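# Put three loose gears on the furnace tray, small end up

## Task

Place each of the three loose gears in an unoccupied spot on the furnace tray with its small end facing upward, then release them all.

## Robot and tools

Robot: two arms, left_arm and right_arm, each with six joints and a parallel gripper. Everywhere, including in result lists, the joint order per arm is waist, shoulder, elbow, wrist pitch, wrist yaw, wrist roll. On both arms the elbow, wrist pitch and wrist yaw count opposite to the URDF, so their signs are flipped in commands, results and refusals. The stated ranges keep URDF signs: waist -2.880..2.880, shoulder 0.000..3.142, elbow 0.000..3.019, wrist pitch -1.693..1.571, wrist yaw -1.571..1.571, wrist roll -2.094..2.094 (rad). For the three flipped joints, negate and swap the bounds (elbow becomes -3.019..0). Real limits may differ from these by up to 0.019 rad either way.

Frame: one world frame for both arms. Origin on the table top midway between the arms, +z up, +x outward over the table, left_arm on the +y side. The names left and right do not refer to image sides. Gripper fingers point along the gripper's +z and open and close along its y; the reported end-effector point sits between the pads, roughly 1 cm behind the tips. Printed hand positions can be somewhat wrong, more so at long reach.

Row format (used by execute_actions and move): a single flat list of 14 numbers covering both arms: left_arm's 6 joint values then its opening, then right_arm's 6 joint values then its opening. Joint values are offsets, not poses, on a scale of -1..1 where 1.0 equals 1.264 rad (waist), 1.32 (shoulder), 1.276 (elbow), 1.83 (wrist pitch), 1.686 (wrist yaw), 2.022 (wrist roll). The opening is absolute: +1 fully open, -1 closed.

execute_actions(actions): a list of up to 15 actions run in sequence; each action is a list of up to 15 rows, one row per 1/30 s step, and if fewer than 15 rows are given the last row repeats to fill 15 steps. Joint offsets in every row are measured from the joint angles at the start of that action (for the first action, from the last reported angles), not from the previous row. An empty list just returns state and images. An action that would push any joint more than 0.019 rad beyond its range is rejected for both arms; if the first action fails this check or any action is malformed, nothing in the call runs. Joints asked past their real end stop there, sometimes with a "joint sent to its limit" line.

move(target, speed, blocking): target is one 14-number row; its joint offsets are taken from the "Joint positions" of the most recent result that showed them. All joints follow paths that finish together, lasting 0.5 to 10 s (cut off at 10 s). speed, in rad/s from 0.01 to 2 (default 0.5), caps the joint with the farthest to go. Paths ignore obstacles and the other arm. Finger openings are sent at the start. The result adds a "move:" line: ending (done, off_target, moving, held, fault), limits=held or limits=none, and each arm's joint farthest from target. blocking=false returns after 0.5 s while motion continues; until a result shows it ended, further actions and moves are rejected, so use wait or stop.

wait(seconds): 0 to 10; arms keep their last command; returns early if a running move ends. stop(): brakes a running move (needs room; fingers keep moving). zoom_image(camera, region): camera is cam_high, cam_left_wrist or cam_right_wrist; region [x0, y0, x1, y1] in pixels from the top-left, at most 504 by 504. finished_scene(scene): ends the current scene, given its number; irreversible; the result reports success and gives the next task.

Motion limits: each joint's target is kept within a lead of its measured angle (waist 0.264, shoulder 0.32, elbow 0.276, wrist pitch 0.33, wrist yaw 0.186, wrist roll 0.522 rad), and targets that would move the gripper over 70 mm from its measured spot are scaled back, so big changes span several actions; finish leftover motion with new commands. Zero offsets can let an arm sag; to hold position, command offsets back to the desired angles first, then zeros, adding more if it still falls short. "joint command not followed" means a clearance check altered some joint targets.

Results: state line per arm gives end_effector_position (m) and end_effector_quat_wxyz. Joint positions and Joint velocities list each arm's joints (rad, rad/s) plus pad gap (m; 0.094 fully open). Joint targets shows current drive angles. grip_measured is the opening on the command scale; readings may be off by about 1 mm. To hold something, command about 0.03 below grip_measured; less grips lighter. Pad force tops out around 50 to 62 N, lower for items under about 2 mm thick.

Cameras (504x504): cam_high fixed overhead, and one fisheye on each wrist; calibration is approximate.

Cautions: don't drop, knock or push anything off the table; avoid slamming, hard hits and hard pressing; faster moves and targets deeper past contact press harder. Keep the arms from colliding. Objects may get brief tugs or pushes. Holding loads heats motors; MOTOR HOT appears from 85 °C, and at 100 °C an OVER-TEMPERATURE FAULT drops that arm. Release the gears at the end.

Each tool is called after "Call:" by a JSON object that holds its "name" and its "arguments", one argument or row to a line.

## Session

Call:
{"name": "execute_actions", "arguments": {
  "actions": []
}}

Scene clock: 0.00 s.
left_arm: end_effector_position=(+0.3538, +0.0072, +0.1764) grip_measured=+1.000 end_effector_quat_wxyz=(-0.182, +0.355, +0.777, -0.487) | right_arm: end_effector_position=(+0.0684, -0.7260, +0.3243) grip_measured=+1.000 end_effector_quat_wxyz=(-0.169, -0.288, +0.940, -0.075)
Joint names: [waist, shoulder, elbow, wrist pitch, wrist yaw, wrist roll]
Joint positions: left_arm=[-0.461  1.847 -1.428  1.632 -1.027  0.618  0.094] | right_arm=[-1.102  1.383 -1.495  1.565 -0.354 -1.78   0.094]
Joint velocities: left_arm=[-0.005 -0.005  0.002  0.017  0.037  0.022  0.   ] | right_arm=[-0.005 -0.015 -0.017  0.002  0.022 -0.037  0.   ]
Joint targets: left_arm=[-0.461 1.843 -1.451 1.633 -1.027 0.618] | right_arm=[-1.102 1.380 -1.524 1.563 -0.354 -1.780]
camera_calibration (this result's frames):
cam_left_wrist: T_world_to_cam=[[-0.375249, -0.261508, 0.88927, -0.027807], [-0.17474, 0.962134, 0.2092, 0.02236], [-0.910304, -0.076889, -0.406736, 0.519888], [0, 0, 0, 1]] pos_world=[0.466729, 0.0111886, 0.231507]
cam_right_wrist: T_world_to_cam=[[0.567543, -0.822691, 0.0327821, -0.646274], [-0.468398, -0.289872, 0.834612, -0.442289], [-0.677125, -0.489033, -0.549862, -0.00589124], [0, 0, 0, 1]] pos_world=[0.155632, -0.662773, 0.387087]

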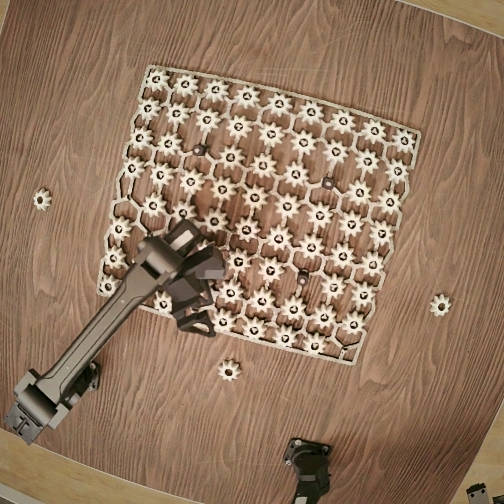

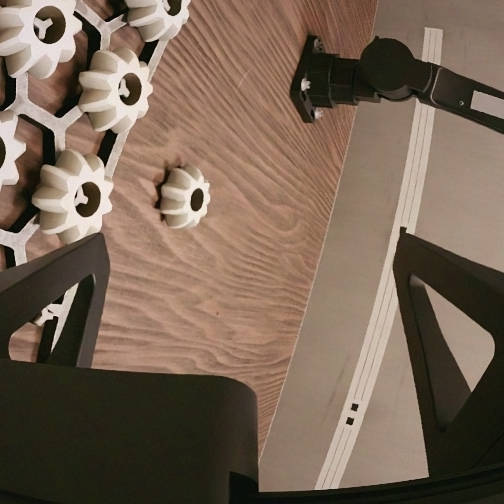

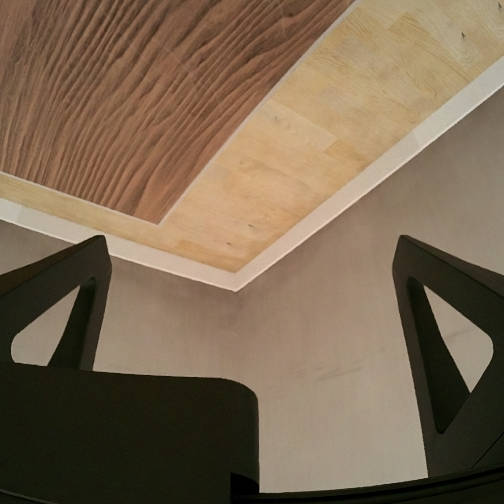

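Call:
{"name": "zoom_image", "arguments": {
  "camera": "cam_high",
  "region": [80, 50, 430, 370]
}}

Call:
{"name": "zoom_image", "arguments": {
  "camera": "cam_high",
  "region": [90, 130, 260, 330]
}}

Call:
{"name": "zoom_image", "arguments": {
  "camera": "cam_high",
  "region": [260, 220, 470, 400]
}}

Region (80, 50, 430, 370) of cam_high's 504x504 image, scaled by 1.440, with more detail than that image has; it fills the top 461 rows of this view, and the rest is white.

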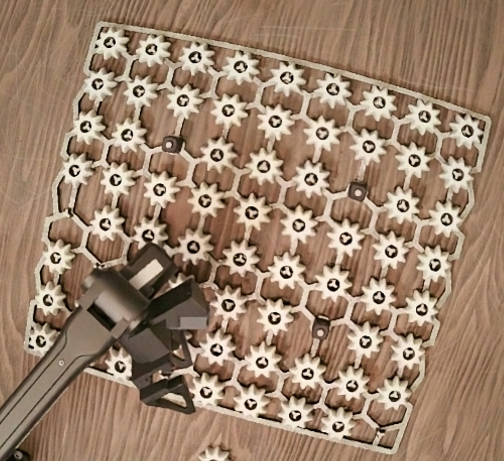

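Region (90, 130, 260, 330) of cam_high's 504x504 image, scaled by 2.520, with more detail than that image has; it fills the left 428 columns of this view, and the rest is white.

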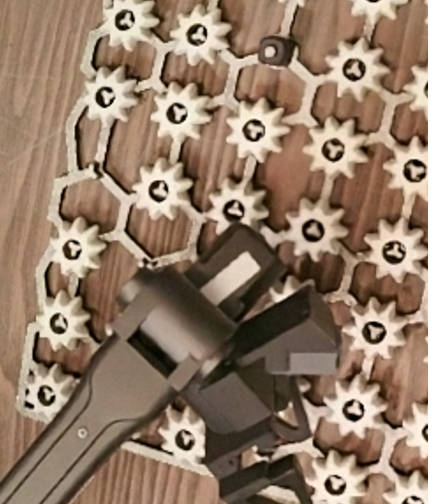

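Region (260, 220, 470, 400) of cam_high's 504x504 image, scaled by 2.400, with more detail than that image has; it fills the top 432 rows of this view, and the rest is white.

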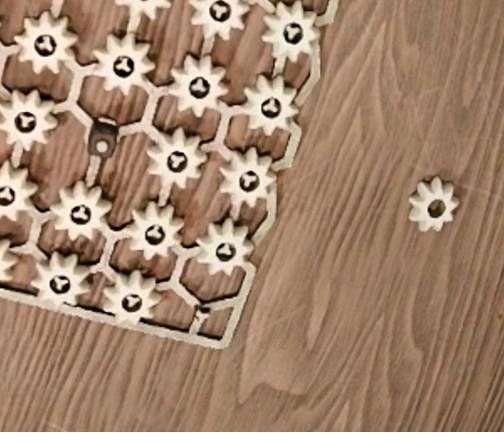

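Call:
{"name": "zoom_image", "arguments": {
  "camera": "cam_left_wrist",
  "region": [0, 150, 240, 390]
}}

Region (0, 150, 240, 390) of cam_left_wrist's 504x504 image, scaled by 2.100, with more detail than that image has.

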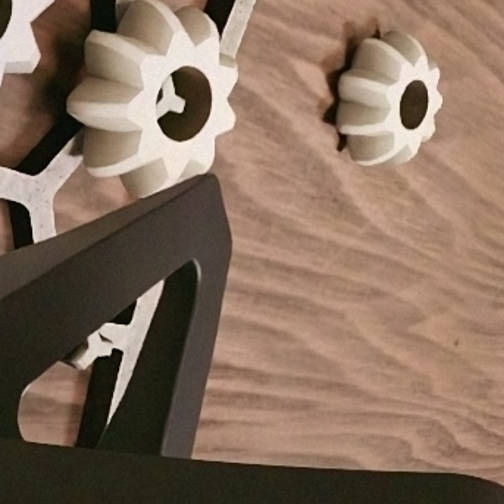

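Call:
{"name": "move", "arguments": {
  "target": [0.725,-0.139,0.129,-0.279,0.609,-0.306,0.5, 0.619,0.299,0.096,-0.228,0.21,0.88,0.5],
  "speed": 0.9
}}

Scene clock: 7.73 s.
left_arm: end_effector_position=(+0.4679, +0.5565, +0.0938) grip_measured=+0.502 end_effector_quat_wxyz=(+0.005, -0.197, +0.980, +0.001) | right_arm: end_effector_position=(+0.4348, -0.5011, +0.0938) grip_measured=+0.501 end_effector_quat_wxyz=(+0.004, +0.180, +0.984, -0.002)
Joint names: [waist, shoulder, elbow, wrist pitch, wrist yaw, wrist roll]
Joint positions: left_arm=[ 0.462  1.694 -1.266  1.134 -0.001  0.014  0.071] | right_arm=[-0.313  1.766 -1.365  1.161 -0.002 -0.012  0.071]
Joint velocities: left_arm=[-0.005 -0.015 -0.012  0.012 -0.066 -0.066  0.   ] | right_arm=[-0.015  0.005 -0.012 -0.012  0.037  0.081 -0.001]
Joint targets: left_arm=[0.456 1.664 -1.263 1.121 -0.000 -0.000] | right_arm=[-0.320 1.778 -1.373 1.148 0.000 -0.001]
move: off_target (left_arm); limits=none; left_arm: farthest joint: the shoulder, 0.030 radians from its target (0.183 radians at the start); right_arm: farthest joint: the wrist pitch, 0.013 radians from its target (0.417 radians at the start)
camera_calibration (this result's frames):
cam_left_wrist: T_world_to_cam=[[0.377254, -0.926069, 0.00863755, 0.332503], [-0.754571, -0.301956, 0.582619, 0.470859], [-0.536938, -0.226313, -0.812699, 0.57888], [0, 0, 0, 1]] pos_world=[0.540681, 0.581108, 0.193252]
cam_right_wrist: T_world_to_cam=[[-0.350083, -0.936685, -0.00794115, -0.316025], [-0.769315, 0.282672, 0.572932, 0.429141], [-0.534412, 0.206683, -0.819565, 0.537318], [0, 0, 0, 1]] pos_world=[0.506659, -0.528376, 0.191989]

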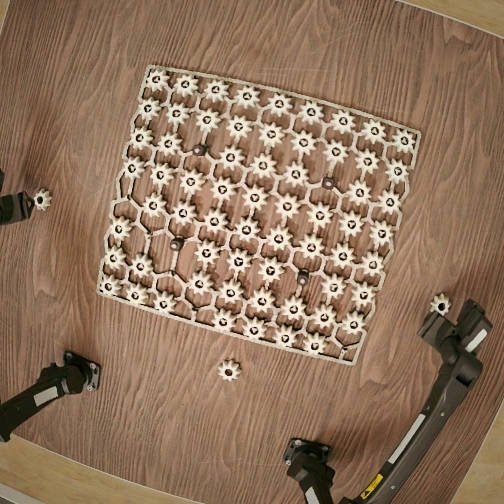

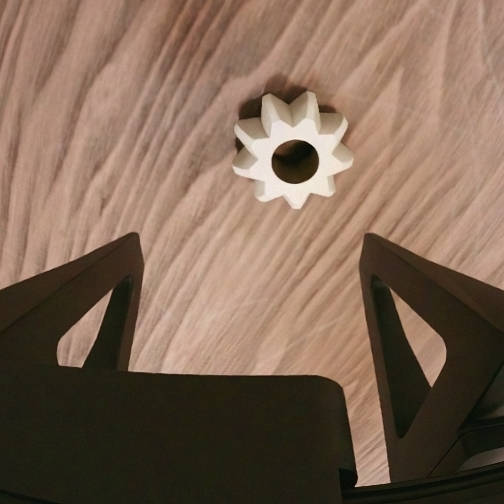

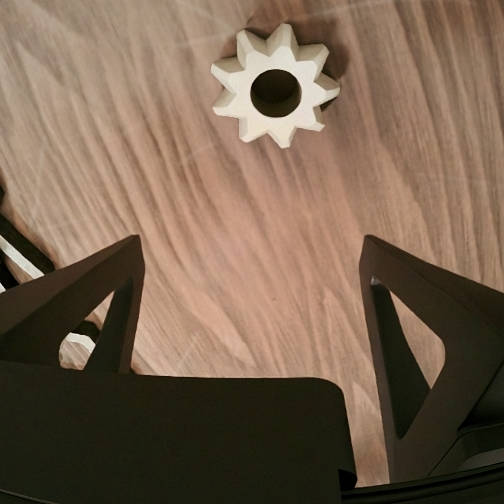

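Call:
{"name": "zoom_image", "arguments": {
  "camera": "cam_high",
  "region": [80, 50, 430, 370]
}}

Call:
{"name": "zoom_image", "arguments": {
  "camera": "cam_left_wrist",
  "region": [220, 80, 370, 230]
}}

Call:
{"name": "zoom_image", "arguments": {
  "camera": "cam_right_wrist",
  "region": [200, 15, 350, 165]
}}

Region (80, 50, 430, 370) of cam_high's 504x504 image, scaled by 1.440, with more detail than that image has; it fills the top 461 rows of this view, and the rest is white.

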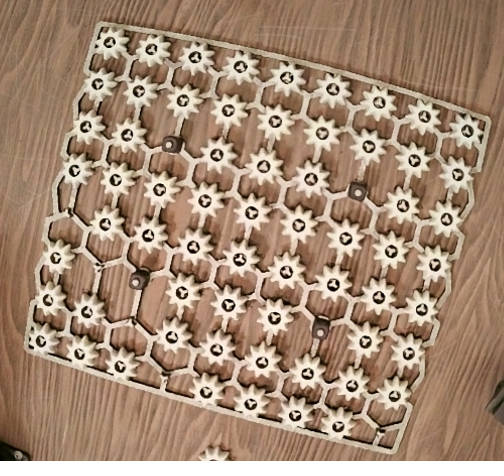

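Region (220, 80, 370, 230) of cam_left_wrist's 504x504 image, scaled by 3.360, with more detail than that image has.

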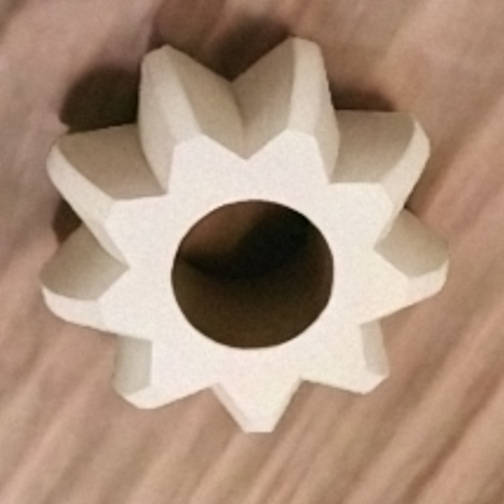

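Region (200, 15, 350, 165) of cam_right_wrist's 504x504 image, scaled by 3.360, with more detail than that image has.

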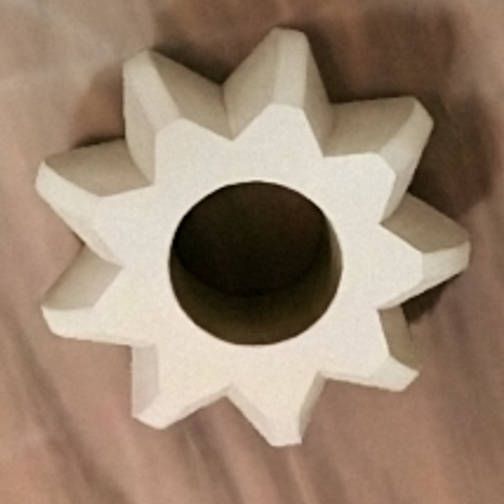

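Call:
{"name": "move", "arguments": {
  "target": [-0.0364,0.059,0.035,-0.0667,0,0.072,0.45, -0.019,0.113,-0.0815,-0.0426,0,0.02,0.45],
  "speed": 0.3
}}

Scene clock: 12.73 s.
left_arm: end_effector_position=(+0.4776, +0.5404, +0.0485) grip_measured=+0.452 end_effector_quat_wxyz=(+0.004, -0.113, +0.994, +0.001) | right_arm: end_effector_position=(+0.4604, -0.5206, +0.0421) grip_measured=+0.452 end_effector_quat_wxyz=(-0.004, +0.202, +0.979, -0.000)
Joint names: [waist, shoulder, elbow, wrist pitch, wrist yaw, wrist roll]
Joint positions: left_arm=[ 0.424  1.757 -1.219  1.025 -0.001  0.145  0.068] | right_arm=[-0.329  1.906 -1.422  1.095 -0.002  0.017  0.068]
Joint velocities: left_arm=[-0.024 -0.005  0.002 -0.022 -0.007 -0.051 -0.001] | right_arm=[-0.005 -0.005 -0.017  0.012 -0.007 -0.007  0.001]
Joint targets: left_arm=[0.417 1.772 -1.222 1.012 -0.001 0.159] | right_arm=[-0.337 1.915 -1.469 1.083 -0.002 0.028]
move: off_target (right_arm); limits=none; left_arm: farthest joint: the shoulder, 0.015 radians from its target (0.078 radians at the start); right_arm: farthest joint: the elbow, 0.047 radians from its target (0.104 radians at the start)
camera_calibration (this result's frames):
cam_left_wrist: T_world_to_cam=[[0.216143, -0.976332, 0.00766525, 0.418491], [-0.793612, -0.171108, 0.583869, 0.447613], [-0.568738, -0.132282, -0.811812, 0.507969], [0, 0, 0, 1]] pos_world=[0.553679, 0.552371, 0.14782]
cam_right_wrist: T_world_to_cam=[[-0.392352, -0.91978, -0.00798267, -0.297454], [-0.746784, 0.313466, 0.58656, 0.489093], [-0.537004, 0.236099, -0.809867, 0.528792], [0, 0, 0, 1]] pos_world=[0.532504, -0.551754, 0.138994]

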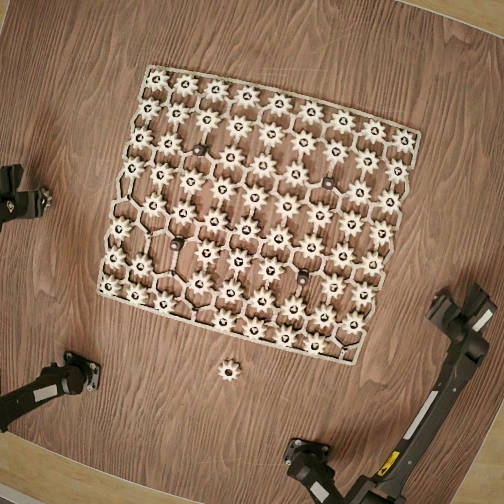

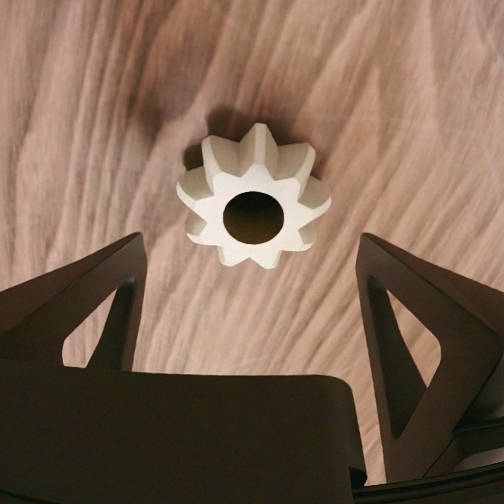

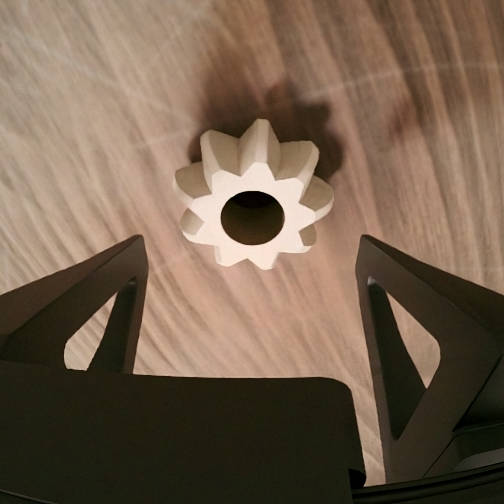

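Call:
{"name": "zoom_image", "arguments": {
  "camera": "cam_left_wrist",
  "region": [160, 110, 340, 290]
}}

Call:
{"name": "zoom_image", "arguments": {
  "camera": "cam_right_wrist",
  "region": [160, 110, 340, 290]
}}

Region (160, 110, 340, 290) of cam_left_wrist's 504x504 image, scaled by 2.800, with more detail than that image has.

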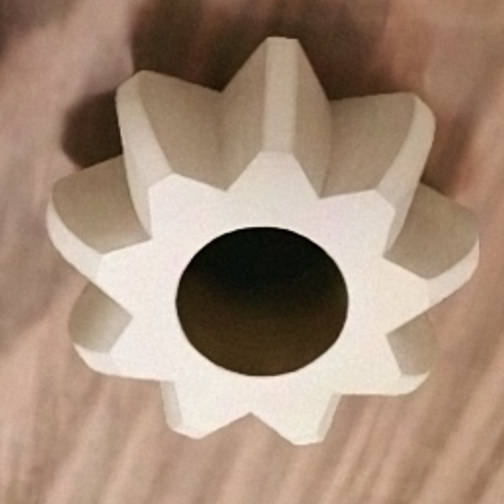

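Region (160, 110, 340, 290) of cam_right_wrist's 504x504 image, scaled by 2.800, with more detail than that image has.

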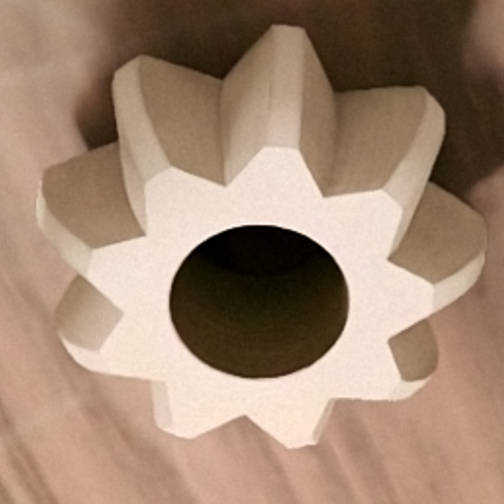

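Call:
{"name": "move", "arguments": {
  "target": [-0.004,0.0485,0.0196,-0.0464,0,-0.053,0.45, -0.005,0.035,0.0133,-0.0437,0,-0.043,0.45],
  "speed": 0.2
}}

Scene clock: 16.43 s.
left_arm: end_effector_position=(+0.4791, +0.5410, +0.0192) grip_measured=+0.452 end_effector_quat_wxyz=(+0.004, -0.159, +0.987, +0.001) | right_arm: end_effector_position=(+0.4636, -0.5220, +0.0194) grip_measured=+0.452 end_effector_quat_wxyz=(+0.003, +0.165, +0.986, -0.002)
Joint names: [waist, shoulder, elbow, wrist pitch, wrist yaw, wrist roll]
Joint positions: left_arm=[ 0.424  1.802 -1.193  0.953 -0.001  0.052  0.068] | right_arm=[-0.329  1.935 -1.399  1.029 -0.002 -0.059  0.068]
Joint velocities: left_arm=[-0.015 -0.005 -0.007 -0.002  0.007 -0.007 -0.001] | right_arm=[-0.005 -0.005  0.017 -0.002 -0.037  0.022  0.001]
Joint targets: left_arm=[0.419 1.821 -1.194 0.940 -0.001 0.037] | right_arm=[-0.335 1.953 -1.405 1.015 -0.002 -0.070]
move: done; limits=none; left_arm: farthest joint: the shoulder, 0.019 radians from its target (0.064 radians at the start); right_arm: farthest joint: the shoulder, 0.017 radians from its target (0.046 radians at the start)
camera_calibration (this result's frames):
cam_left_wrist: T_world_to_cam=[[0.305576, -0.952131, 0.00830908, 0.363005], [-0.775126, -0.243681, 0.582923, 0.496433], [-0.552995, -0.184568, -0.812485, 0.50589], [0, 0, 0, 1]] pos_world=[0.553627, 0.559971, 0.11863]
cam_right_wrist: T_world_to_cam=[[-0.321719, -0.946804, -0.0076943, -0.34445], [-0.77614, 0.259056, 0.574889, 0.490671], [-0.542314, 0.190925, -0.818195, 0.491479], [0, 0, 0, 1]] pos_world=[0.536549, -0.547073, 0.117394]

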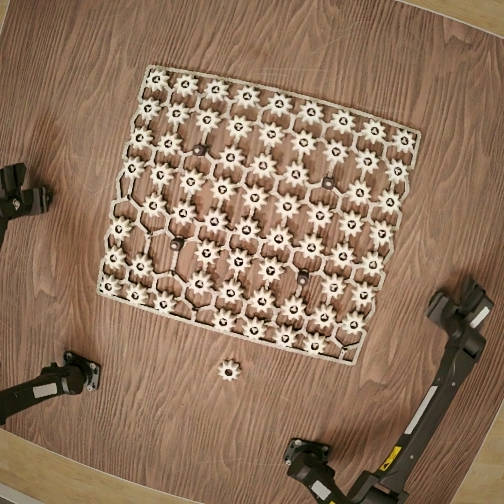

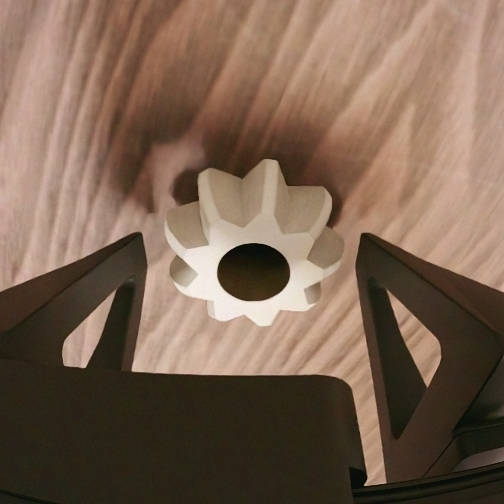

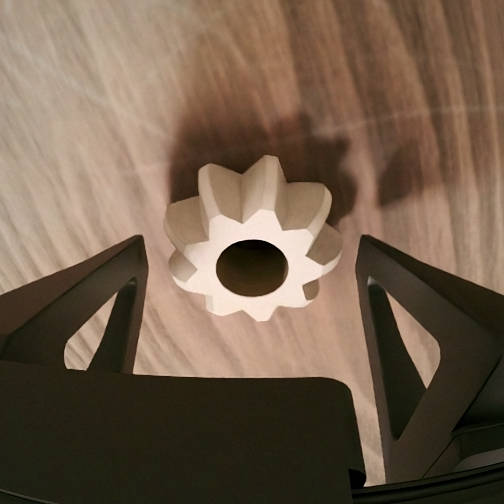

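Call:
{"name": "execute_actions", "arguments": {
  "actions": [
    [[-0.004,0.015,0,-0.009,0,-0.006,0.42, -0.005,0.014,-0.004,-0.009,0,-0.005,0.42],[-0.004,0.018,0,-0.010,0,-0.006,0.40, -0.005,0.016,-0.004,-0.010,0,-0.005,0.40],[-0.004,0.020,0,-0.011,0,-0.006,0.38, -0.005,0.018,-0.004,-0.011,0,-0.005,0.38],[-0.004,0.022,0,-0.011,0,-0.006,0.36, -0.005,0.020,-0.004,-0.011,0,-0.005,0.36]],
    [[0,0.008,0,-0.005,0,0,0.33, 0,0.008,-0.004,-0.005,0,0,0.33],[0,0.008,0,-0.005,0,0,0.30, 0,0.008,-0.004,-0.005,0,0,0.30],[0,0.008,0,-0.005,0,0,0.27, 0,0.008,-0.004,-0.005,0,0,0.27],[0,0.008,0,-0.005,0,0,0.24, 0,0.008,-0.004,-0.005,0,0,0.24],[0,0.008,0,-0.005,0,0,0.22, 0,0.008,-0.004,-0.005,0,0,0.22],[0,0.008,0,-0.005,0,0,0.20, 0,0.008,-0.004,-0.005,0,0,0.20],[0,0.008,0,-0.005,0,0,0.18, 0,0.008,-0.004,-0.005,0,0,0.18],[0,0.008,0,-0.005,0,0,0.16, 0,0.008,-0.004,-0.005,0,0,0.16],[0,0.008,0,-0.005,0,0,0.14, 0,0.008,-0.004,-0.005,0,0,0.14],[0,0.008,0,-0.005,0,0,0.12, 0,0.008,-0.004,-0.005,0,0,0.12],[0,0.008,0,-0.005,0,0,0.11, 0,0.008,-0.004,-0.005,0,0,0.11]]
  ]
}}

Scene clock: 18.37 s.
left_arm: end_effector_position=(+0.4806, +0.5412, +0.0181) grip_measured=+0.132 end_effector_quat_wxyz=(+0.007, -0.159, +0.987, -0.000) | right_arm: end_effector_position=(+0.4646, -0.5228, +0.0176) grip_measured=+0.124 end_effector_quat_wxyz=(+0.004, +0.165, +0.986, -0.003)
Joint names: [waist, shoulder, elbow, wrist pitch, wrist yaw, wrist roll]
Joint positions: left_arm=[ 0.424  1.804 -1.193  0.946 -0.003  0.051  0.053] | right_arm=[-0.329  1.938 -1.399  1.023 -0.003 -0.059  0.053]
Joint velocities: left_arm=[-0.015 -0.024 -0.002  0.007  0.066  0.007 -0.   ] | right_arm=[-0.005 -0.015 -0.022  0.012  0.051 -0.022  0.001]
Joint targets: left_arm=[0.424 1.815 -1.193 0.937 -0.000 0.051] | right_arm=[-0.329 1.949 -1.405 1.013 -0.002 -0.059]
camera_calibration (this result's frames):
cam_left_wrist: T_world_to_cam=[[0.305868, -0.952018, 0.0103215, 0.36247], [-0.778001, -0.24368, 0.579081, 0.499681], [-0.548781, -0.185152, -0.815205, 0.504218], [0, 0, 0, 1]] pos_world=[0.55459, 0.560198, 0.117944]
cam_right_wrist: T_world_to_cam=[[-0.321711, -0.946817, -0.00635634, -0.34498], [-0.777505, 0.260339, 0.57246, 0.49402], [-0.54036, 0.189109, -0.819908, 0.488858], [0, 0, 0, 1]] pos_world=[0.537278, -0.547693, 0.115819]

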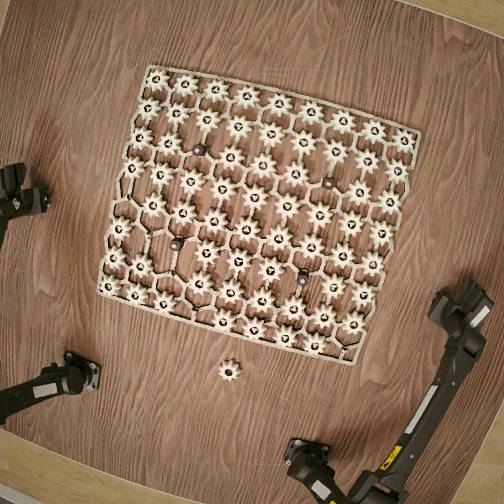

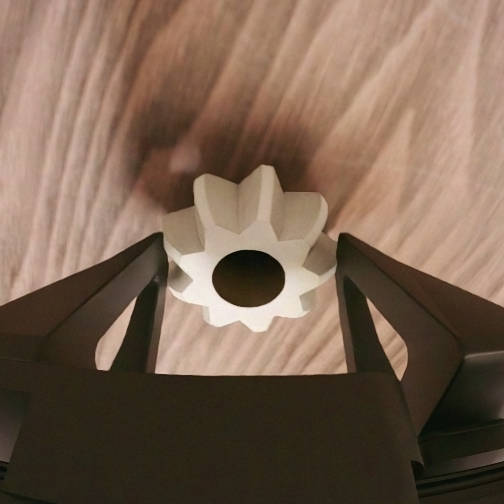

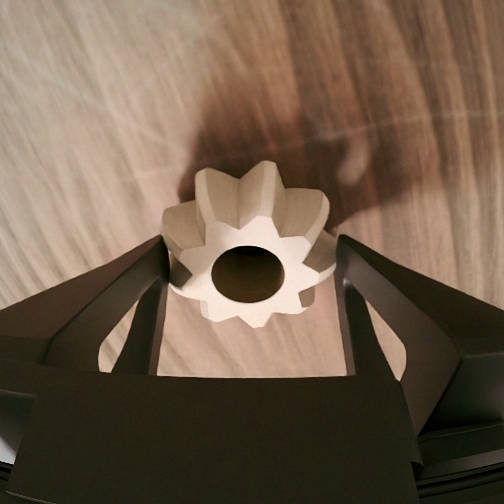

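Call:
{"name": "execute_actions", "arguments": {
  "actions": [
    [[0,0.008,0,0,0,0,0.18, 0,0.008,-0.004,0,0,0,0.18],[0,0.008,0,0,0,0,0.22, 0,0.008,-0.004,0,0,0,0.22],[0,0.008,0,0,0,0,0.24, 0,0.008,-0.004,0,0,0,0.24],[0,0.012,0,0,0,0,0.24, 0,0.012,-0.004,0,0,0,0.24],[0,0.016,0,0,0,0,0.24, 0,0.015,-0.004,0,0,0,0.24],[0,0.019,0,0,0,0,0.24, 0,0.018,-0.004,0,0,0,0.24],[0,0.022,0,0,0,0,0.24, 0,0.020,-0.004,0,0,0,0.24],[0,0.023,0,0,0,0,0.24, 0,0.021,-0.004,0,0,0,0.24]]
  ]
}}

Scene clock: 19.67 s.
left_arm: end_effector_position=(+0.4802, +0.5410, +0.0163) grip_measured=+0.238 end_effector_quat_wxyz=(+0.005, -0.159, +0.987, -0.001) | right_arm: end_effector_position=(+0.4640, -0.5226, +0.0148) grip_measured=+0.239 end_effector_quat_wxyz=(+0.002, +0.165, +0.986, -0.002)
Joint names: [waist, shoulder, elbow, wrist pitch, wrist yaw, wrist roll]
Joint positions: left_arm=[ 0.424  1.808 -1.193  0.946 -0.003  0.051  0.058] | right_arm=[-0.329  1.944 -1.399  1.023 -0.003 -0.059  0.058]
Joint velocities: left_arm=[-0.015 -0.005  0.002  0.022  0.081  0.11  -0.001] | right_arm=[-0.005  0.005  0.002  0.012  0.007 -0.007 -0.001]
Joint targets: left_arm=[0.424 1.835 -1.193 0.946 -0.003 0.051] | right_arm=[-0.329 1.966 -1.405 1.023 -0.003 -0.059]
camera_calibration (this result's frames):
cam_left_wrist: T_world_to_cam=[[0.3059, -0.952001, 0.0109318, 0.362362], [-0.776018, -0.242667, 0.582159, 0.49882], [-0.551563, -0.186566, -0.813002, 0.504575], [0, 0, 0, 1]] pos_world=[0.554551, 0.560153, 0.115867]
cam_right_wrist: T_world_to_cam=[[-0.321743, -0.946803, -0.00669501, -0.344932], [-0.774667, 0.259169, 0.57682, 0.493146], [-0.5444, 0.190774, -0.816844, 0.488892], [0, 0, 0, 1]] pos_world=[0.537198, -0.547659, 0.112582]

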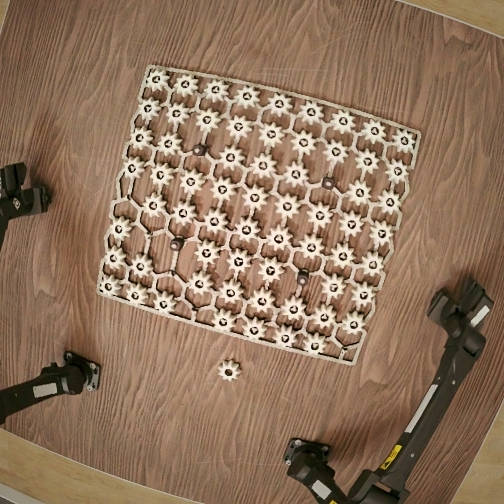

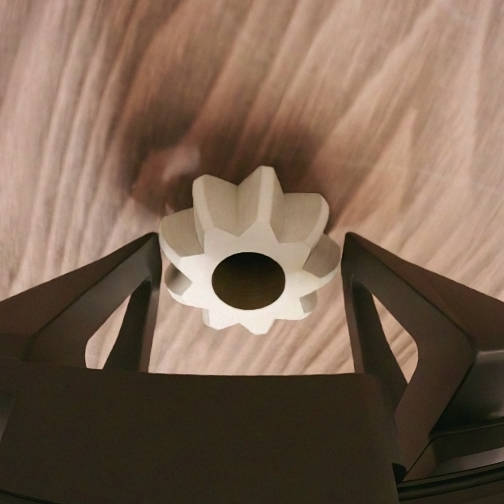

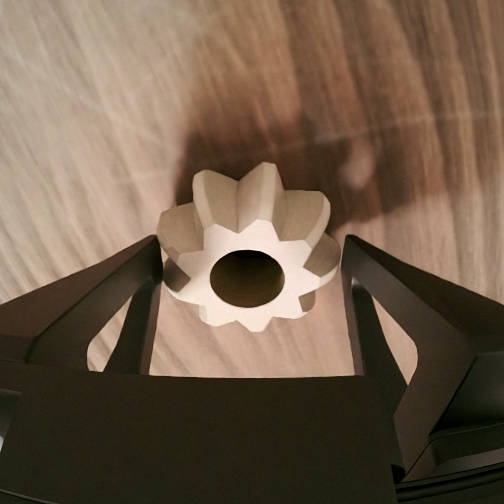

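Call:
{"name": "execute_actions", "arguments": {
  "actions": [
    [[0,0.021,0,0,0,0,0.24, 0,0.008,-0.004,0,0,0,0.22],[0,0.022,0,0,0,0,0.24, 0,0.008,-0.004,0,0,0,0.20],[0,0.023,0,0,0,0,0.23, 0,0.008,-0.004,0,0,0,0.19],[0,0.023,0,0,0,0,0.22, 0,0.008,-0.004,0,0,0,0.18],[0,0.023,0,0,0,0,0.20, 0,0.008,-0.004,0,0,0,0.17],[0,0.02,0,0,0,0,0.19, 0,0.008,-0.004,0,0,0,0.16],[0,0.015,0,0,0,0,0.18, 0,0.008,-0.004,0,0,0,0.15],[0,0.012,0,0,0,0,0.17, 0,0.008,-0.004,0,0,0,0.14],[0,0.012,0,0,0,0,0.16, 0,0.008,-0.004,0,0,0,0.13],[0,0.012,0,0,0,0,0.15, 0,0.008,-0.004,0,0,0,0.12],[0,0.012,0,0,0,0,0.14, 0,0.008,-0.004,0,0,0,0.11],[0,0.012,0,0,0,0,0.13, 0,0.008,-0.004,0,0,0,0.10],[0,0.012,0,0,0,0,0.12, 0,0.008,-0.004,0,0,0,0.10],[0,0.012,0,0,0,0,0.11, 0,0.008,-0.004,0,0,0,0.10],[0,0.012,0,0,0,0,0.10, 0,0.008,-0.004,0,0,0,0.10]]
  ]
}}

Scene clock: 20.77 s.
left_arm: end_effector_position=(+0.4802, +0.5409, +0.0162) grip_measured=+0.154 end_effector_quat_wxyz=(+0.005, -0.159, +0.987, -0.001) | right_arm: end_effector_position=(+0.4640, -0.5226, +0.0146) grip_measured=+0.149 end_effector_quat_wxyz=(+0.001, +0.165, +0.986, -0.002)
Joint names: [waist, shoulder, elbow, wrist pitch, wrist yaw, wrist roll]
Joint positions: left_arm=[ 0.424  1.808 -1.193  0.946 -0.003  0.051  0.054] | right_arm=[-0.329  1.944 -1.399  1.023 -0.003 -0.059  0.054]
Joint velocities: left_arm=[-0.005 -0.015  0.002 -0.002 -0.007  0.007 -0.   ] | right_arm=[-0.005  0.005 -0.002  0.017  0.022 -0.007 -0.001]
Joint targets: left_arm=[0.424 1.824 -1.193 0.946 -0.003 0.051] | right_arm=[-0.329 1.954 -1.405 1.023 -0.003 -0.059]
camera_calibration (this result's frames):
cam_left_wrist: T_world_to_cam=[[0.305904, -0.951999, 0.0109548, 0.362359], [-0.775811, -0.242587, 0.582468, 0.49874], [-0.551852, -0.186678, -0.81278, 0.5046], [0, 0, 0, 1]] pos_world=[0.554546, 0.560151, 0.115659]
cam_right_wrist: T_world_to_cam=[[-0.321745, -0.946802, -0.0067192, -0.344929], [-0.774464, 0.259085, 0.577131, 0.493084], [-0.544688, 0.190893, -0.816624, 0.488894], [0, 0, 0, 1]] pos_world=[0.537191, -0.547657, 0.112351]

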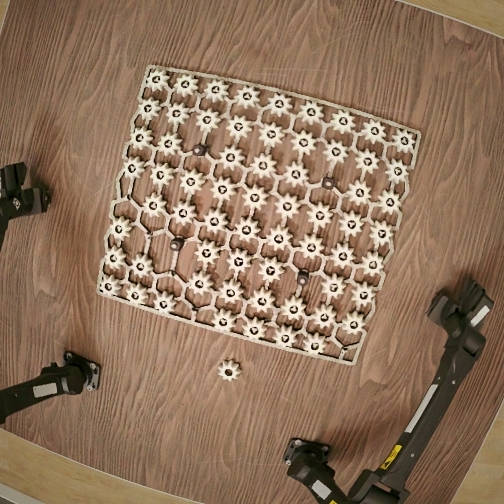

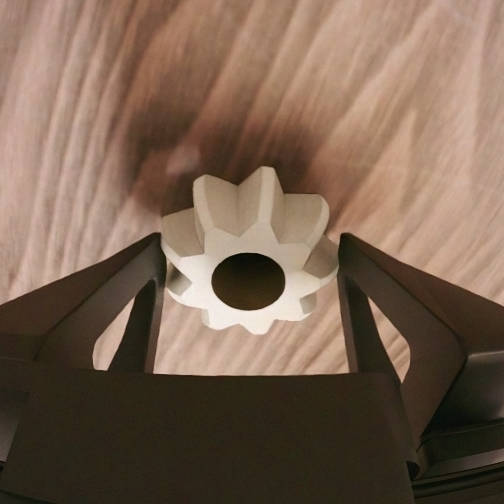

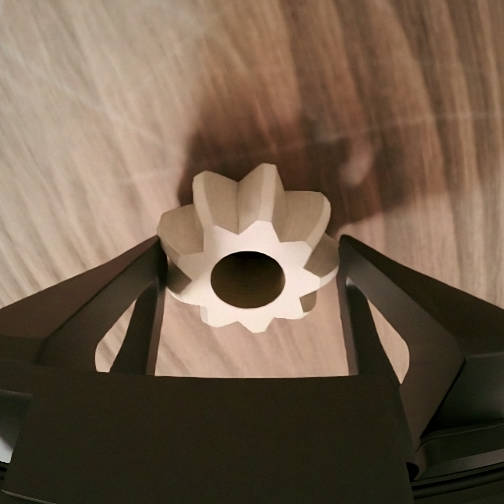

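Call:
{"name": "execute_actions", "arguments": {
  "actions": [
    [[0,-0.01,-0.01,0,0,0,0.10, 0,-0.01,-0.01,0,0,0,0.10],[0,-0.02,-0.015,0,0,0,0.10, 0,-0.02,-0.015,0,0,0,0.10],[0,-0.028,-0.02,0.005,0,0,0.10, 0,-0.028,-0.02,0.005,0,0,0.10],[0,-0.036,-0.02,0.01,0,0,0.10, 0,-0.036,-0.02,0.01,0,0,0.10],[0,-0.044,-0.02,0.015,0,0,0.10, 0,-0.044,-0.02,0.015,0,0,0.10],[0,-0.052,-0.02,0.02,0,0,0.10, 0,-0.052,-0.02,0.02,0,0,0.10],[0,-0.06,-0.02,0.025,0,0,0.10, 0,-0.06,-0.02,0.025,0,0,0.10],[0,-0.068,-0.02,0.03,0,0,0.10, 0,-0.068,-0.02,0.03,0,0,0.10],[0,-0.075,-0.02,0.035,0,0,0.10, 0,-0.075,-0.02,0.035,0,0,0.10]]
  ]
}}

Scene clock: 23.93 s.
left_arm: end_effector_position=(+0.4754, +0.5390, +0.0538) grip_measured=+0.102 end_effector_quat_wxyz=(+0.019, -0.159, +0.987, +0.002) | right_arm: end_effector_position=(+0.4571, -0.5197, +0.0430) grip_measured=+0.149 end_effector_quat_wxyz=(+0.002, +0.165, +0.986, -0.002)
Joint names: [waist, shoulder, elbow, wrist pitch, wrist yaw, wrist roll]
Joint positions: left_arm=[ 0.424  1.727 -1.193  0.999 -0.004  0.052  0.052] | right_arm=[-0.329  1.89  -1.399  1.075 -0.003 -0.059  0.054]
Joint velocities: left_arm=[-0.005 -0.181  0.007  0.002 -0.007 -0.051 -0.002] | right_arm=[-0.005 -0.171 -0.007  0.007  0.022  0.095  0.   ]
Joint targets: left_arm=[0.424 1.709 -1.218 1.010 -0.003 0.051] | right_arm=[-0.329 1.845 -1.425 1.087 -0.003 -0.059]
camera_calibration (this result's frames):
cam_left_wrist: T_world_to_cam=[[0.305257, -0.952222, 0.00959517, 0.36207], [-0.791203, -0.248005, 0.559009, 0.484121], [-0.529921, -0.178233, -0.829106, 0.518078], [0, 0, 0, 1]] pos_world=[0.547054, 0.557174, 0.15544]
cam_right_wrist: T_world_to_cam=[[-0.321736, -0.946806, -0.00662245, -0.344277], [-0.775277, 0.25942, 0.575887, 0.471233], [-0.543536, 0.190418, -0.817502, 0.50707], [0, 0, 0, 1]] pos_world=[0.53018, -0.544767, 0.140873]

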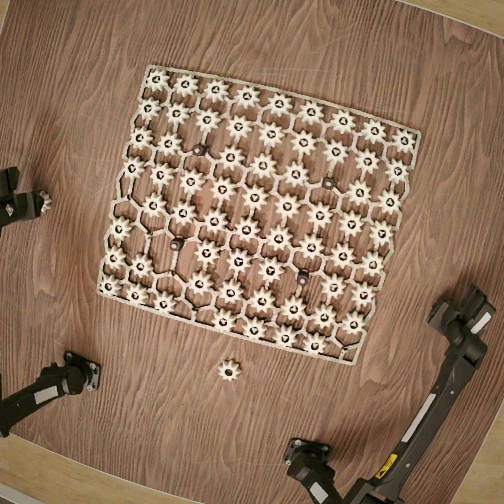

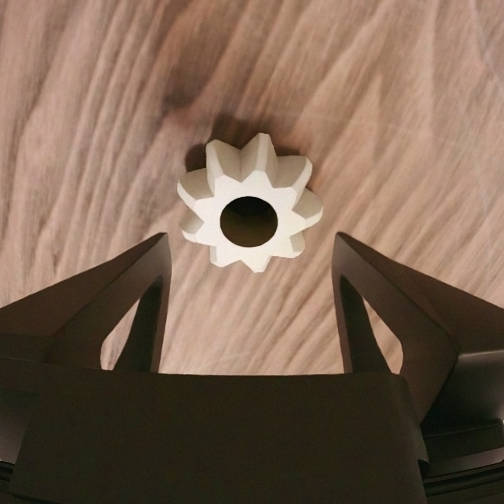

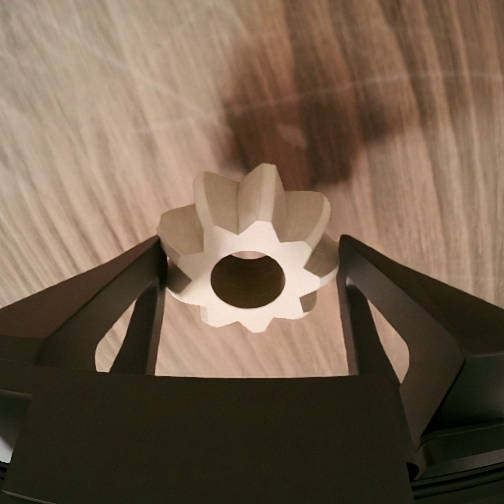

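Call:
{"name": "move", "arguments": {
  "target": [0,0.05,-0.046,0.002,0,0,0.45, 0.278,-0.480,0.455,0,0,-0.249,0.10],
  "speed": 0.5
}}

Scene clock: 27.27 s.
left_arm: end_effector_position=(+0.4759, +0.5392, +0.0379) grip_measured=+0.448 end_effector_quat_wxyz=(+0.003, -0.159, +0.987, -0.001) | right_arm: end_effector_position=(+0.2758, -0.3266, +0.0918) grip_measured=+0.149 end_effector_quat_wxyz=(+0.009, -0.251, +0.968, -0.004)
Joint names: [waist, shoulder, elbow, wrist pitch, wrist yaw, wrist roll]
Joint positions: left_arm=[ 0.424  1.768 -1.203  1.    -0.004  0.052  0.068] | right_arm=[ 0.019  1.276 -0.8    1.076 -0.003 -0.551  0.054]
Joint velocities: left_arm=[-0.005  0.015  0.007 -0.017  0.022  0.037 -0.   ] | right_arm=[-0.005  0.005 -0.017  0.002  0.007  0.022  0.   ]
Joint targets: left_arm=[0.424 1.793 -1.252 1.002 -0.004 0.052] | right_arm=[0.022 1.256 -0.819 1.075 -0.003 -0.563]
move: off_target (left_arm); limits=none; left_arm: farthest joint: the elbow, 0.049 radians from its target (0.059 radians at the start); right_arm: farthest joint: the shoulder, 0.020 radians from its target (0.625 radians at the start)
camera_calibration (this result's frames):
cam_left_wrist: T_world_to_cam=[[0.30558, -0.952096, 0.0115859, 0.361958], [-0.7737, -0.241194, 0.585844, 0.480423], [-0.554985, -0.187986, -0.810341, 0.521717], [0, 0, 0, 1]] pos_world=[0.550642, 0.55857, 0.137122]
cam_right_wrist: T_world_to_cam=[[0.490296, -0.871552, 0.002544, -0.419632], [-0.717951, -0.402229, 0.568118, 0.0212845], [-0.494121, -0.280373, -0.822943, 0.244773], [0, 0, 0, 1]] pos_world=[0.341973, -0.288542, 0.19041]

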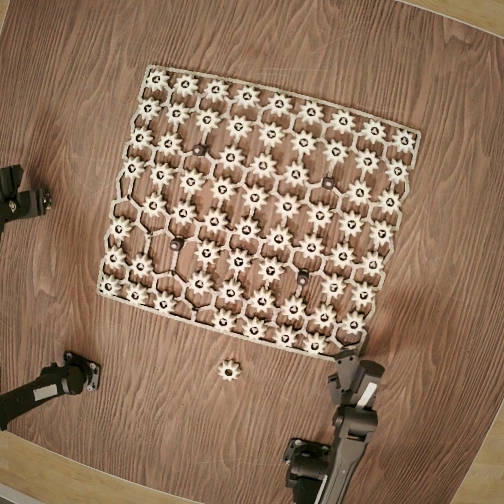

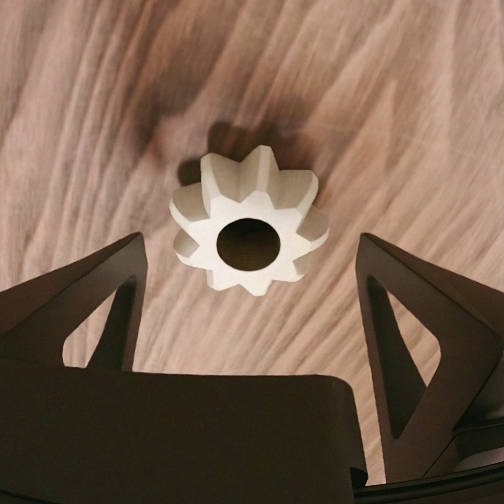

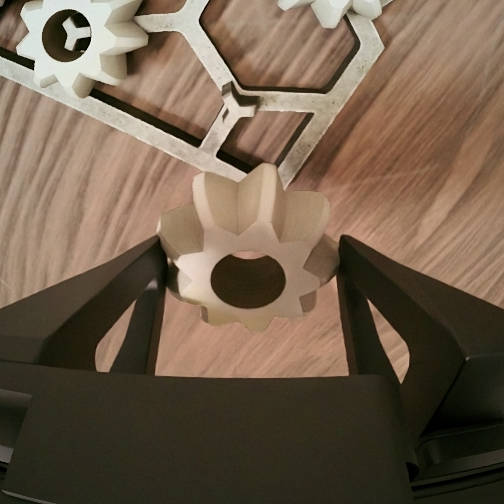

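Call:
{"name": "zoom_image", "arguments": {
  "camera": "cam_right_wrist",
  "region": [180, 50, 300, 170]
}}

Call:
{"name": "zoom_image", "arguments": {
  "camera": "cam_right_wrist",
  "region": [180, 220, 320, 340]
}}

Call:
{"name": "zoom_image", "arguments": {
  "camera": "cam_left_wrist",
  "region": [160, 130, 340, 310]
}}

Region (180, 50, 300, 170) of cam_right_wrist's 504x504 image, scaled by 4.200, with more detail than that image has.

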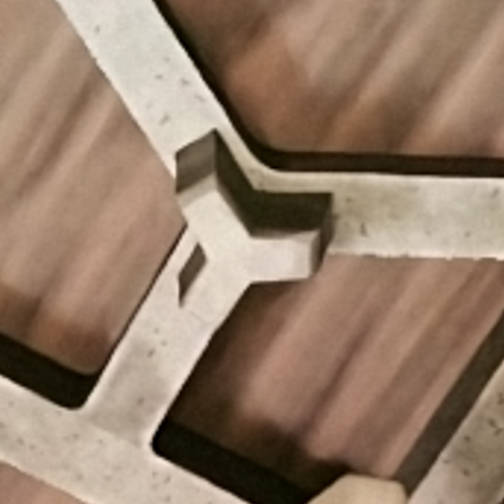

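Region (180, 220, 320, 340) of cam_right_wrist's 504x504 image, scaled by 3.600, with more detail than that image has; it fills the top 432 rows of this view, and the rest is white.

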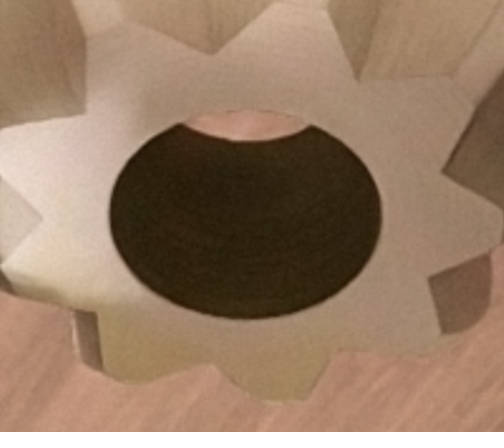

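Region (160, 130, 340, 310) of cam_left_wrist's 504x504 image, scaled by 2.800, with more detail than that image has.

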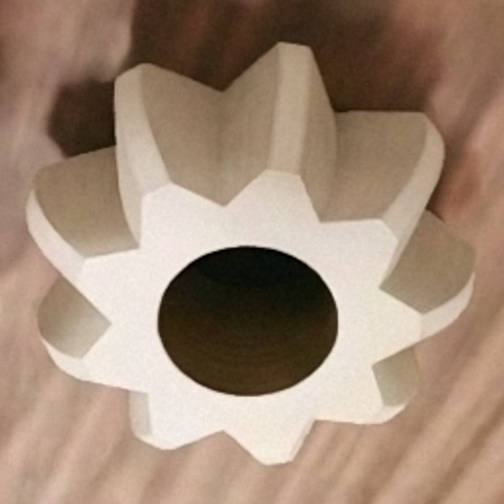

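Call:
{"name": "move", "arguments": {
  "target": [0,0.034,0.0245,-0.040,0,0,0.40, 0.053,0.1045,-0.050,-0.057,0,0,0.10],
  "speed": 0.2
}}

Scene clock: 30.63 s.
left_arm: end_effector_position=(+0.4743, +0.5386, +0.0178) grip_measured=+0.402 end_effector_quat_wxyz=(+0.006, -0.159, +0.987, -0.001) | right_arm: end_effector_position=(+0.2934, -0.3076, +0.0519) grip_measured=+0.149 end_effector_quat_wxyz=(-0.009, -0.280, +0.960, +0.001)
Joint names: [waist, shoulder, elbow, wrist pitch, wrist yaw, wrist roll]
Joint positions: left_arm=[ 0.424  1.791 -1.172  0.94  -0.004  0.052  0.066] | right_arm=[ 0.077  1.412 -0.806  0.984 -0.003 -0.551  0.054]
Joint velocities: left_arm=[-0.005 -0.005 -0.002  0.002  0.022  0.051  0.001] | right_arm=[-0.015  0.005  0.012 -0.007  0.007 -0.022  0.   ]
Joint targets: left_arm=[0.424 1.813 -1.171 0.927 -0.004 0.052] | right_arm=[0.086 1.414 -0.864 0.972 -0.003 -0.551]
move: off_target (left_arm, right_arm); limits=none; left_arm: farthest joint: the shoulder, 0.022 radians from its target (0.045 radians at the start); right_arm: farthest joint: the elbow, 0.058 radians from its target (0.064 radians at the start)
camera_calibration (this result's frames):
cam_left_wrist: T_world_to_cam=[[0.305512, -0.952123, 0.0111933, 0.362139], [-0.777225, -0.242566, 0.580588, 0.493313], [-0.550076, -0.186076, -0.81412, 0.501041], [0, 0, 0, 1]] pos_world=[0.548389, 0.557693, 0.117442]
cam_right_wrist: T_world_to_cam=[[0.540349, -0.841266, -0.0171766, -0.415975], [-0.671375, -0.443353, 0.59388, 0.0365828], [-0.507226, -0.30937, -0.80437, 0.219964], [0, 0, 0, 1]] pos_world=[0.360904, -0.265676, 0.148062]

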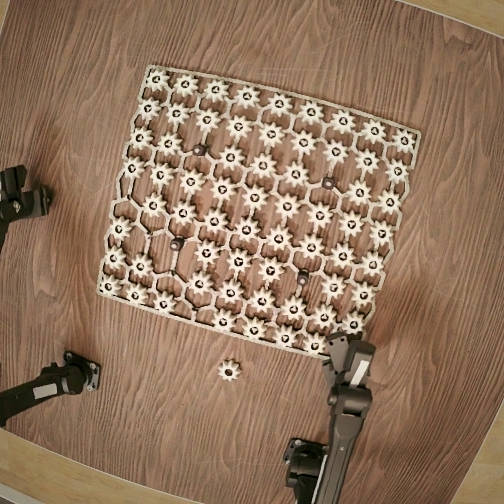

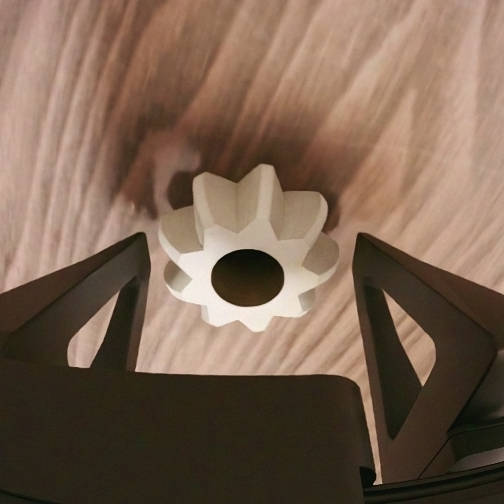

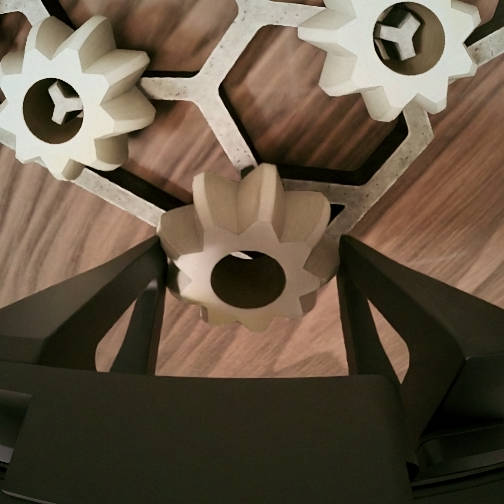

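Call:
{"name": "move", "arguments": {
  "target": [0,0.026,0,-0.005,0,0,0.30, 0.006,0,-0.057,-0.011,0,0,0.10],
  "speed": 0.1
}}

Scene clock: 32.93 s.
left_arm: end_effector_position=(+0.4732, +0.5382, +0.0134) grip_measured=+0.302 end_effector_quat_wxyz=(+0.001, -0.159, +0.987, -0.002) | right_arm: end_effector_position=(+0.3039, -0.3074, +0.0576) grip_measured=+0.149 end_effector_quat_wxyz=(+0.004, -0.280, +0.960, -0.003)
Joint names: [waist, shoulder, elbow, wrist pitch, wrist yaw, wrist roll]
Joint positions: left_arm=[ 0.424  1.8   -1.172  0.94  -0.004  0.052  0.061] | right_arm=[ 0.077  1.412 -0.824  0.975 -0.003 -0.551  0.054]
Joint velocities: left_arm=[-0.005  0.005 -0.002 -0.002 -0.022  0.051 -0.001] | right_arm=[-0.015  0.005 -0.002  0.002  0.037 -0.007  0.   ]
Joint targets: left_arm=[0.424 1.825 -1.172 0.931 -0.004 0.052] | right_arm=[0.085 1.412 -0.879 0.963 -0.003 -0.551]
move: off_target (left_arm, right_arm); limits=none; left_arm: farthest joint: the shoulder, 0.025 radians from its target (0.034 radians at the start); right_arm: farthest joint: the elbow, 0.055 radians from its target (0.073 radians at the start)
camera_calibration (this result's frames):
cam_left_wrist: T_world_to_cam=[[0.305614, -0.952083, 0.0117705, 0.362044], [-0.772031, -0.240545, 0.588309, 0.491332], [-0.557287, -0.188882, -0.808551, 0.501665], [0, 0, 0, 1]] pos_world=[0.548249, 0.557639, 0.112305]
cam_right_wrist: T_world_to_cam=[[0.540619, -0.841262, -0.00308736, -0.422263], [-0.686988, -0.443591, 0.575564, 0.0460282], [-0.48557, -0.30904, -0.817751, 0.224111], [0, 0, 0, 1]] pos_world=[0.368726, -0.265556, 0.155471]

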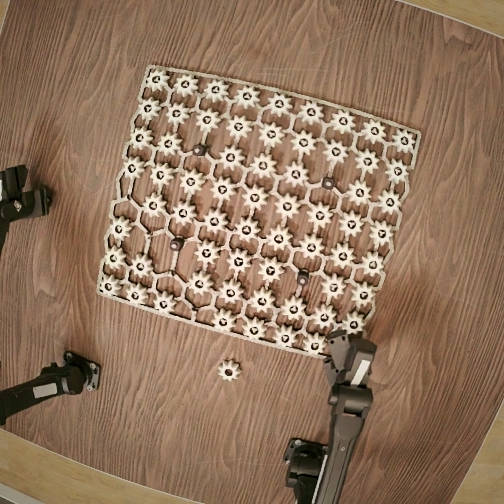

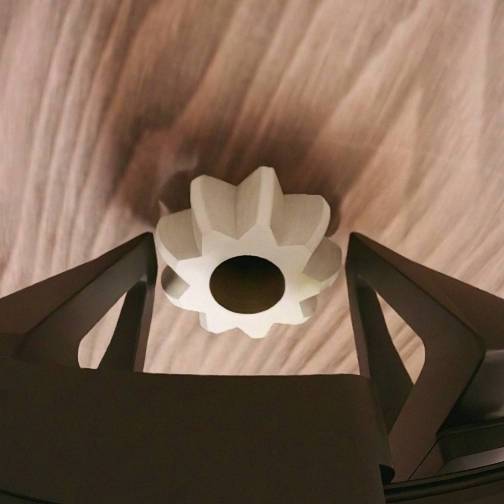

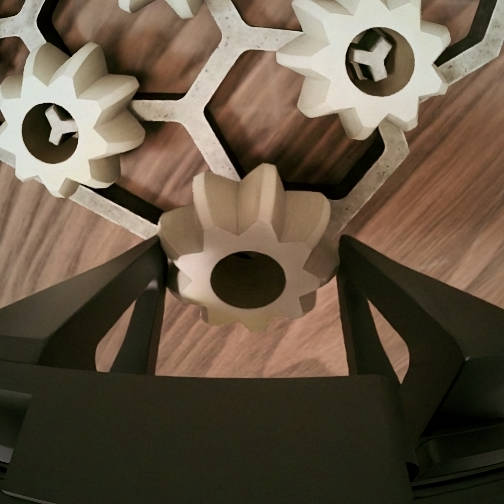

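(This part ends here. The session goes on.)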